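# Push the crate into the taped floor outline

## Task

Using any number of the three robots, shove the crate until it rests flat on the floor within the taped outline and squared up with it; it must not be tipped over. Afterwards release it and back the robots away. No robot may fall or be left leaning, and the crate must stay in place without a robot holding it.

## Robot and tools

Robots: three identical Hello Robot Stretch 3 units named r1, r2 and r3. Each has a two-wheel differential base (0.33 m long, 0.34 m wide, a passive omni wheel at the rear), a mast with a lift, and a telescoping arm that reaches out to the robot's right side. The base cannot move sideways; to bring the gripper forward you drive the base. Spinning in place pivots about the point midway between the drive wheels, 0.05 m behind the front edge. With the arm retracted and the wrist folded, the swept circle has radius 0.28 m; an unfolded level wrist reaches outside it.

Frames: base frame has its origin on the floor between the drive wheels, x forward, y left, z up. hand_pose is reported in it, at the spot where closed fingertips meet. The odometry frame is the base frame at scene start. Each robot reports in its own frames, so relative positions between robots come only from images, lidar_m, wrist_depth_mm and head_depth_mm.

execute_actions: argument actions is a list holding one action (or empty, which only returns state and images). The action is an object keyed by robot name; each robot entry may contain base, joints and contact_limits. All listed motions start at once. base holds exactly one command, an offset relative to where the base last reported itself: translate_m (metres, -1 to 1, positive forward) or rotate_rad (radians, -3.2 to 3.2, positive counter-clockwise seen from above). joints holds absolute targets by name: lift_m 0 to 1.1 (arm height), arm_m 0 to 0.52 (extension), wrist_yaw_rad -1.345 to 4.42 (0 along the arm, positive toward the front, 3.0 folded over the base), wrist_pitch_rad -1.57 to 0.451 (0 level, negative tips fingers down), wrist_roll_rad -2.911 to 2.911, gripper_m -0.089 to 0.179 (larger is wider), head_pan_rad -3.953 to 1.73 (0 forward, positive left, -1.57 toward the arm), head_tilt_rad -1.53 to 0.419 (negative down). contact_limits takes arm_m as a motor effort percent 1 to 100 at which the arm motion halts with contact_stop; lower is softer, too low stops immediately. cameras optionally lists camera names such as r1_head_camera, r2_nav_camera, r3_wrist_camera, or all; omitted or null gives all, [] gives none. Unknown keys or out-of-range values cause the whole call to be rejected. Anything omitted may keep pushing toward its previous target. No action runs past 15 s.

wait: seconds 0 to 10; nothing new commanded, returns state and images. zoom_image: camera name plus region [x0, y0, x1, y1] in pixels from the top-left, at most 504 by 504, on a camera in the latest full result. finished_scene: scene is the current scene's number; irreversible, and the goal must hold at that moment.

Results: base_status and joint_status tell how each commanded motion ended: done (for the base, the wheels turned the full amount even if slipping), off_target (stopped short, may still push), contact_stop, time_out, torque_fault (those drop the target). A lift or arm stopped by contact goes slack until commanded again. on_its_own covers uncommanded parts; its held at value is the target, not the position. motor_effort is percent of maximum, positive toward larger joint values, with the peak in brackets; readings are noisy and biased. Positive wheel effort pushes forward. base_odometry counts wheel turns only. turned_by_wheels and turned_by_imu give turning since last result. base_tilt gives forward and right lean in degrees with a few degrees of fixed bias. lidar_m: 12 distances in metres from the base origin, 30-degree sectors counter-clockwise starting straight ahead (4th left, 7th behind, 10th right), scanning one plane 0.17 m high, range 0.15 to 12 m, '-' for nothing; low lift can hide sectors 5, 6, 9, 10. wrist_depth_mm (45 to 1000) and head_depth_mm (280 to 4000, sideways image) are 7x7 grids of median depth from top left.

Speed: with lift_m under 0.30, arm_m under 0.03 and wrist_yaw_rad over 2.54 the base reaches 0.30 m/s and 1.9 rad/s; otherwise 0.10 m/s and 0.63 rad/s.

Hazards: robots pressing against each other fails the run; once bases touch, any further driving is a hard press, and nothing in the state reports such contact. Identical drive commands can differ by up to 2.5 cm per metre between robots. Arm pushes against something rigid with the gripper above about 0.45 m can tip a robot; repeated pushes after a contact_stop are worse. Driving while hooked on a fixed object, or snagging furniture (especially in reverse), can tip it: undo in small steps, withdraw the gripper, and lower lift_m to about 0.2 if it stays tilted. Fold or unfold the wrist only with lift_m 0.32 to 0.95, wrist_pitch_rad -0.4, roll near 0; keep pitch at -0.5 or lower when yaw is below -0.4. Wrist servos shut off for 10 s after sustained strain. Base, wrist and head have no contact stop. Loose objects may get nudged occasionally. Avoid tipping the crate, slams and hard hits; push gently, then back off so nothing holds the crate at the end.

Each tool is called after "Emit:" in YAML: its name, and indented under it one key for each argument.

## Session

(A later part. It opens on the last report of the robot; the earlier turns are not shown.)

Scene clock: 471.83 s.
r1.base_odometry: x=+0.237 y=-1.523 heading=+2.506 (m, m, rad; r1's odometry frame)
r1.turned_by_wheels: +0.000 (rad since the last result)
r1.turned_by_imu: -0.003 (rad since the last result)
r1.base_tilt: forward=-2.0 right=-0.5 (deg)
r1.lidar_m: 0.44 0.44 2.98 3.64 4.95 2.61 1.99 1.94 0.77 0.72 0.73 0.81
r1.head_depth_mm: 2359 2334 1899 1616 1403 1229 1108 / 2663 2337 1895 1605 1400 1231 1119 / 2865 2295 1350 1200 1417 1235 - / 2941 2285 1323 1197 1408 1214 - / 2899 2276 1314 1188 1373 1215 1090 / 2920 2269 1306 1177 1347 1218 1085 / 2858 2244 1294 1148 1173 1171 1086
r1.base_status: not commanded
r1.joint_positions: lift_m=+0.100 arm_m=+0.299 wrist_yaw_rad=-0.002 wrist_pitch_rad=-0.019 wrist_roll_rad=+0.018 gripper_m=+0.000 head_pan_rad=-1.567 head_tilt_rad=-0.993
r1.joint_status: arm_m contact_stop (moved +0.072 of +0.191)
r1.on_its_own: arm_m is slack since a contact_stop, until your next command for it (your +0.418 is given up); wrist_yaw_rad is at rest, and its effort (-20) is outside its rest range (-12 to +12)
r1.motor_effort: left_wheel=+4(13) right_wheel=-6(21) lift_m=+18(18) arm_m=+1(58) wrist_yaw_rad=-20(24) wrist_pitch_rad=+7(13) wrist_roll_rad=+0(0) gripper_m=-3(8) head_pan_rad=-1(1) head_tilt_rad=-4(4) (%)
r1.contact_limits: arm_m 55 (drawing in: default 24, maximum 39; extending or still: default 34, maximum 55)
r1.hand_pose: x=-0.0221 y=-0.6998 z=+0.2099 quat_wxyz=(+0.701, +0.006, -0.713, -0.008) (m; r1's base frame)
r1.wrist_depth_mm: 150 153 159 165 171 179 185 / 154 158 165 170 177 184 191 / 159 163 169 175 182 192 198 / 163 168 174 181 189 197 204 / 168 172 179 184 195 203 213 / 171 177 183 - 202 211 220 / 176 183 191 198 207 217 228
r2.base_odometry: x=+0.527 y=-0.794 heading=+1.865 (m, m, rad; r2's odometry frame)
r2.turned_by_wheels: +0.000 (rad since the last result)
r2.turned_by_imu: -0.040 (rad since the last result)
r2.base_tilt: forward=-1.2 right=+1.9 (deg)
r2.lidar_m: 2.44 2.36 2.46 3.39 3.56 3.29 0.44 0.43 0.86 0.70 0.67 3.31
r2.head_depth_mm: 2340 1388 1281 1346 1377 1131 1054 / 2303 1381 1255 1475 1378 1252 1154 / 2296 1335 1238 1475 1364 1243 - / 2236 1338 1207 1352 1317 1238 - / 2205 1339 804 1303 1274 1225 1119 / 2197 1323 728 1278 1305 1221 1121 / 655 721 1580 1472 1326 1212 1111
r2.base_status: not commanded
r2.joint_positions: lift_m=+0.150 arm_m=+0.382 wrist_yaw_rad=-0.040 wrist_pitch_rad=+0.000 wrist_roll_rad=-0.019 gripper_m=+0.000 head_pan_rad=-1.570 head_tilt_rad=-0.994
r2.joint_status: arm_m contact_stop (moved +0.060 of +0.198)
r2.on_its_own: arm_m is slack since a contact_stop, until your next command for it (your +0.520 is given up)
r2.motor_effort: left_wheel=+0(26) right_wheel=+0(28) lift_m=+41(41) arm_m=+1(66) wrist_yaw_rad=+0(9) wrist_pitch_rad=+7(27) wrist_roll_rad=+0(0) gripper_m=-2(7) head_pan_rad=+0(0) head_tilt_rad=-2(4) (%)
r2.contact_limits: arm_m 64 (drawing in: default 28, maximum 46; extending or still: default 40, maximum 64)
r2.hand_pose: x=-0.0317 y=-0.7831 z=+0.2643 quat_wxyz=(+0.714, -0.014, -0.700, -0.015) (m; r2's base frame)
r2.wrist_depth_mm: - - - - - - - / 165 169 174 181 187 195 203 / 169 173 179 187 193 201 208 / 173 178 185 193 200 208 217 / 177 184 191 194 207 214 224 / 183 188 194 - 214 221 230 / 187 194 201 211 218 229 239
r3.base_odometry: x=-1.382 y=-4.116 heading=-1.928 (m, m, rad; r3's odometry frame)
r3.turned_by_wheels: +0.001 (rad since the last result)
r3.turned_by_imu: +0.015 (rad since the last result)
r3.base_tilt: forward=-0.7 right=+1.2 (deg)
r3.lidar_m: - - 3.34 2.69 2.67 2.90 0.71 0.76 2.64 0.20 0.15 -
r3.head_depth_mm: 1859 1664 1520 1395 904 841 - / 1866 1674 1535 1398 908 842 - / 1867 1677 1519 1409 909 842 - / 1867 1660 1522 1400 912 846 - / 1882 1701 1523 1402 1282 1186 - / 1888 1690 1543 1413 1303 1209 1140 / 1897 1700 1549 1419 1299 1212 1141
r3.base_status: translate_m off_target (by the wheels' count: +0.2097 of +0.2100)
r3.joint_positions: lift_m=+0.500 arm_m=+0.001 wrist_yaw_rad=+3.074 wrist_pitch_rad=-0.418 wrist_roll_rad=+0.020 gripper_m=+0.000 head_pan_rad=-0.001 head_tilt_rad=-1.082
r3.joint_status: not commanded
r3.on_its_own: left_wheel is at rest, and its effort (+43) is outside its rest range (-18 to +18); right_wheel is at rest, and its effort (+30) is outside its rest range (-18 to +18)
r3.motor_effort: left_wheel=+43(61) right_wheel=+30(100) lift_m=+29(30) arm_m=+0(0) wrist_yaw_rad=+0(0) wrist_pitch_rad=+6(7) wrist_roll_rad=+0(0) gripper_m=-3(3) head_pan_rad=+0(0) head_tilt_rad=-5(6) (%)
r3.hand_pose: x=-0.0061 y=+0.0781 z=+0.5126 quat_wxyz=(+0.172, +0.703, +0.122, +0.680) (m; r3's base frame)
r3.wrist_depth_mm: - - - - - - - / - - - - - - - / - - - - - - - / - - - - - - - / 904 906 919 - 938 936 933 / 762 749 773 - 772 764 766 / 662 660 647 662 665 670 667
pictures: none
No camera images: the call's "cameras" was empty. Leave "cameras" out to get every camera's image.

Emit:
execute_actions:
  actions:
    - {"r1":{"joints":{"arm_m":0.29}},"r2":{"base":{"rotate_rad":0.08},"joints":{"arm_m":0.37}}}
  cameras: []

Emit:
execute_actions:
  actions:
    - {"r1":{"joints":{"arm_m":0.35},"contact_limits":{"arm_m":13}},"r2":{"joints":{"arm_m":0.45},"contact_limits":{"arm_m":13}}}
  cameras: ["r2_wrist_camera"]

Scene clock: 475.47 s.
r1.base_odometry: x=+0.237 y=-1.523 heading=+2.506 (m, m, rad; r1's odometry frame)
r1.turned_by_wheels: +0.000 (rad since the last result)
r1.turned_by_imu: +0.001 (rad since the last result)
r1.base_tilt: forward=-1.9 right=-0.4 (deg)
r1.lidar_m: 0.44 0.44 2.98 3.66 4.95 2.60 1.99 1.93 0.77 0.72 0.73 0.81
r1.head_depth_mm: 2371 2337 1896 1616 1387 1233 1105 / 2682 2310 1892 1593 1393 1232 1121 / 2889 2299 1360 1201 1405 1220 - / 2875 2302 1318 1190 1411 1223 - / 2875 2254 1303 1189 1372 1218 1088 / 2871 2246 1310 1168 1346 1216 1086 / 2858 2229 1299 1158 1195 1173 1079
r1.base_status: not commanded
r1.joint_positions: lift_m=+0.100 arm_m=+0.290 wrist_yaw_rad=-0.018 wrist_pitch_rad=-0.019 wrist_roll_rad=+0.018 gripper_m=+0.000 head_pan_rad=-1.567 head_tilt_rad=-0.993
r1.joint_status: all done
r1.motor_effort: left_wheel=+1(3) right_wheel=+0(7) lift_m=+19(18) arm_m=-2(3) wrist_yaw_rad=-2(20) wrist_pitch_rad=+7(7) wrist_roll_rad=+0(0) gripper_m=-2(3) head_pan_rad=-1(1) head_tilt_rad=-2(3) (%)
r1.hand_pose: x=-0.0261 y=-0.6909 z=+0.2099 quat_wxyz=(+0.701, +0.000, -0.713, -0.013) (m; r1's base frame)
r1.wrist_depth_mm: 157 161 168 174 181 190 199 / 161 166 172 179 187 196 206 / 164 170 177 184 195 204 213 / 169 175 182 191 200 209 220 / 173 180 187 195 205 217 228 / 178 185 192 - 214 224 236 / 183 190 200 208 220 231 247
r2.base_odometry: x=+0.527 y=-0.794 heading=+1.945 (m, m, rad; r2's odometry frame)
r2.turned_by_wheels: +0.080 (rad since the last result)
r2.turned_by_imu: +0.080 (rad since the last result)
r2.base_tilt: forward=-1.3 right=+1.8 (deg)
r2.lidar_m: 2.40 2.36 2.53 3.55 4.95 3.06 0.43 0.43 0.84 0.67 3.76 3.07
r2.head_depth_mm: 2312 1391 1259 1478 1377 1219 1069 / 2294 1372 1251 1465 1373 1251 1160 / 2251 1362 1205 1445 1360 1240 - / 2266 1342 1197 1336 1304 1238 - / 2210 1872 739 1298 1291 1224 1128 / 684 712 737 1454 1339 1218 1113 / 2139 1876 1644 1469 1329 1206 1107
r2.base_status: done
r2.joint_positions: lift_m=+0.150 arm_m=+0.370 wrist_yaw_rad=-0.040 wrist_pitch_rad=+0.000 wrist_roll_rad=-0.019 gripper_m=+0.000 head_pan_rad=-1.570 head_tilt_rad=-0.994
r2.joint_status: all done
r2.motor_effort: left_wheel=-2(10) right_wheel=+1(6) lift_m=+41(41) arm_m=-4(4) wrist_yaw_rad=+0(0) wrist_pitch_rad=+7(7) wrist_roll_rad=+0(0) gripper_m=-2(1) head_pan_rad=+0(0) head_tilt_rad=-3(3) (%)
r2.hand_pose: x=-0.0317 y=-0.7713 z=+0.2643 quat_wxyz=(+0.714, -0.014, -0.700, -0.015) (m; r2's base frame)
r2.wrist_depth_mm: - - - - - - 189 / - 180 182 184 187 190 192 / - 184 187 190 192 195 199 / - 191 193 197 200 201 204 / - 196 199 200 207 209 212 / 750 204 204 - 212 214 218 / 546 210 210 216 218 223 227
r3.base_odometry: x=-1.382 y=-4.116 heading=-1.928 (m, m, rad; r3's odometry frame)
r3.turned_by_wheels: +0.000 (rad since the last result)
r3.turned_by_imu: +0.000 (rad since the last result)
r3.base_tilt: forward=-0.8 right=+1.3 (deg)
r3.lidar_m: - - 3.33 2.69 2.68 2.90 0.71 0.75 2.62 0.20 0.15 -
r3.head_depth_mm: 1847 1667 1515 1392 906 844 - / 1873 1672 1525 1404 908 841 - / 1852 1671 1522 1403 911 844 - / 1873 1691 1532 1411 910 846 - / 1880 1687 1528 1396 1285 1187 - / 1889 1702 1536 1404 1303 1206 1137 / 1881 1688 1541 1417 1306 1204 1139
r3.base_status: not commanded
r3.joint_positions: lift_m=+0.500 arm_m=+0.001 wrist_yaw_rad=+3.074 wrist_pitch_rad=-0.418 wrist_roll_rad=+0.020 gripper_m=+0.000 head_pan_rad=-0.001 head_tilt_rad=-1.082
r3.joint_status: not commanded
r3.on_its_own: left_wheel is at rest, and its effort (+43) is outside its rest range (-18 to +18); right_wheel is at rest, and its effort (+28) is outside its rest range (-18 to +18)
r3.motor_effort: left_wheel=+43(43) right_wheel=+28(29) lift_m=+30(30) arm_m=+0(0) wrist_yaw_rad=+0(0) wrist_pitch_rad=+6(6) wrist_roll_rad=+0(0) gripper_m=-3(3) head_pan_rad=+0(0) head_tilt_rad=-5(5) (%)
r3.hand_pose: x=-0.0061 y=+0.0781 z=+0.5126 quat_wxyz=(+0.172, +0.703, +0.122, +0.680) (m; r3's base frame)
r3.wrist_depth_mm: - - - - - - - / - - - - - - - / - - - - - - - / - - - - - - - / 900 919 911 - 902 907 919 / 765 778 788 - 770 759 765 / 661 661 658 662 659 662 662
pictures: none
No camera images: the call's "cameras" was empty. Leave "cameras" out to get every camera's image.

Scene clock: 476.47 s.
r1.base_odometry: x=+0.237 y=-1.523 heading=+2.506 (m, m, rad; r1's odometry frame)
r1.turned_by_wheels: +0.000 (rad since the last result)
r1.turned_by_imu: +0.000 (rad since the last result)
r1.base_tilt: forward=-1.9 right=-0.4 (deg)
r1.lidar_m: 0.44 0.44 2.99 3.64 4.94 2.61 1.98 1.93 0.77 0.72 0.73 0.80
r1.head_depth_mm: 2351 2314 1917 1621 1405 1235 1101 / 2646 2315 1887 1612 1397 1229 1121 / 2858 2310 1356 1208 1414 1230 - / 2941 2285 1327 1194 1391 1225 - / 2876 2279 1307 1184 1376 1215 1091 / 2845 2255 1298 1187 1335 1210 1084 / 2871 2246 1299 1158 1192 1168 1080
r1.base_status: not commanded
r1.joint_positions: lift_m=+0.100 arm_m=+0.301 wrist_yaw_rad=-0.015 wrist_pitch_rad=-0.021 wrist_roll_rad=+0.018 gripper_m=+0.000 head_pan_rad=-1.567 head_tilt_rad=-0.993
r1.joint_status: arm_m contact_stop (moved +0.010 of +0.060)
r1.on_its_own: arm_m is slack since a contact_stop, until your next command for it (your +0.350 is given up)
r1.motor_effort: left_wheel=+1(2) right_wheel=-2(4) lift_m=+19(18) arm_m=+1(12) wrist_yaw_rad=-7(8) wrist_pitch_rad=+8(9) wrist_roll_rad=+0(0) gripper_m=-2(3) head_pan_rad=-1(1) head_tilt_rad=-3(3) (%)
r1.contact_limits: arm_m 13 (drawing in: default 24, maximum 39; extending or still: default 34, maximum 55)
r1.hand_pose: x=-0.0252 y=-0.7011 z=+0.2095 quat_wxyz=(+0.701, +0.002, -0.713, -0.013) (m; r1's base frame)
r1.wrist_depth_mm: 148 152 158 163 171 179 187 / 152 157 163 170 176 186 193 / 156 161 167 175 182 191 199 / 161 166 172 180 189 198 207 / 165 169 177 184 195 204 214 / 169 175 183 - 202 211 221 / 173 180 190 197 208 217 229
r2.base_odometry: x=+0.527 y=-0.794 heading=+1.945 (m, m, rad; r2's odometry frame)
r2.turned_by_wheels: +0.000 (rad since the last result)
r2.turned_by_imu: +0.000 (rad since the last result)
r2.base_tilt: forward=-1.2 right=+1.8 (deg)
r2.lidar_m: 2.41 2.36 2.52 3.58 4.93 3.07 0.43 0.43 0.84 0.67 3.74 3.11
r2.head_depth_mm: 2341 1401 1254 1473 1383 1224 1066 / 2280 1378 1246 1470 1379 1246 1155 / 2262 1354 1211 1457 1357 1240 - / 2260 1348 1196 1339 1296 1244 - / 2215 1862 738 1304 1290 1235 1121 / 685 709 735 1452 1328 1220 1113 / 2113 1893 1642 1472 1328 1208 1107
r2.base_status: not commanded
r2.joint_positions: lift_m=+0.150 arm_m=+0.383 wrist_yaw_rad=-0.038 wrist_pitch_rad=-0.001 wrist_roll_rad=-0.019 gripper_m=+0.000 head_pan_rad=-1.570 head_tilt_rad=-0.994
r2.joint_status: arm_m contact_stop (moved +0.013 of +0.080)
r2.on_its_own: arm_m is slack since a contact_stop, until your next command for it (your +0.450 is given up)
r2.motor_effort: left_wheel=-2(3) right_wheel=+1(1) lift_m=+41(41) arm_m=+0(17) wrist_yaw_rad=-1(2) wrist_pitch_rad=+8(8) wrist_roll_rad=-1(0) gripper_m=-2(3) head_pan_rad=+0(0) head_tilt_rad=-3(2) (%)
r2.contact_limits: arm_m 13 (drawing in: default 28, maximum 46; extending or still: default 40, maximum 64)
r2.hand_pose: x=-0.0313 y=-0.7841 z=+0.2641 quat_wxyz=(+0.714, -0.013, -0.700, -0.014) (m; r2's base frame)
r2.wrist_depth_mm: - - - - 172 174 175 / - 168 171 172 175 176 178 / - 172 175 177 180 182 184 / - 177 180 184 185 187 190 / - 184 185 187 192 194 196 / 746 190 191 - 198 200 202 / 552 196 197 201 204 208 209
r3.base_odometry: x=-1.382 y=-4.116 heading=-1.928 (m, m, rad; r3's odometry frame)
r3.turned_by_wheels: +0.000 (rad since the last result)
r3.turned_by_imu: +0.000 (rad since the last result)
r3.base_tilt: forward=-0.7 right=+1.3 (deg)
r3.lidar_m: - - 3.35 2.69 2.67 2.90 0.71 0.75 2.62 0.20 0.15 -
r3.head_depth_mm: 1861 1674 1528 1394 906 841 - / 1854 1672 1516 1402 907 846 - / 1855 1678 1527 1398 908 845 - / 1872 1682 1525 1393 910 846 - / 1880 1697 1530 1406 1283 1189 - / 1879 1690 1541 1415 1296 1212 1137 / 1893 1688 1547 1411 1305 1208 1137
r3.base_status: not commanded
r3.joint_positions: lift_m=+0.500 arm_m=+0.001 wrist_yaw_rad=+3.074 wrist_pitch_rad=-0.418 wrist_roll_rad=+0.020 gripper_m=+0.000 head_pan_rad=-0.001 head_tilt_rad=-1.082
r3.joint_status: not commanded
r3.on_its_own: left_wheel is at rest, and its effort (+43) is outside its rest range (-18 to +18); right_wheel is at rest, and its effort (+29) is outside its rest range (-18 to +18)
r3.motor_effort: left_wheel=+43(43) right_wheel=+29(29) lift_m=+30(30) arm_m=+0(0) wrist_yaw_rad=+0(0) wrist_pitch_rad=+6(6) wrist_roll_rad=+0(0) gripper_m=-3(3) head_pan_rad=+0(1) head_tilt_rad=-5(5) (%)
r3.hand_pose: x=-0.0061 y=+0.0781 z=+0.5126 quat_wxyz=(+0.172, +0.703, +0.122, +0.680) (m; r3's base frame)
r3.wrist_depth_mm: - - - - - - - / - - - - - - - / - - - - - - - / - - - - - - - / 901 933 924 - 928 945 885 / 760 749 752 - 774 768 776 / 673 671 652 669 670 668 666
pictures: r2_wrist_camera
Images, in order (width x height): r2_wrist_camera 644x364.

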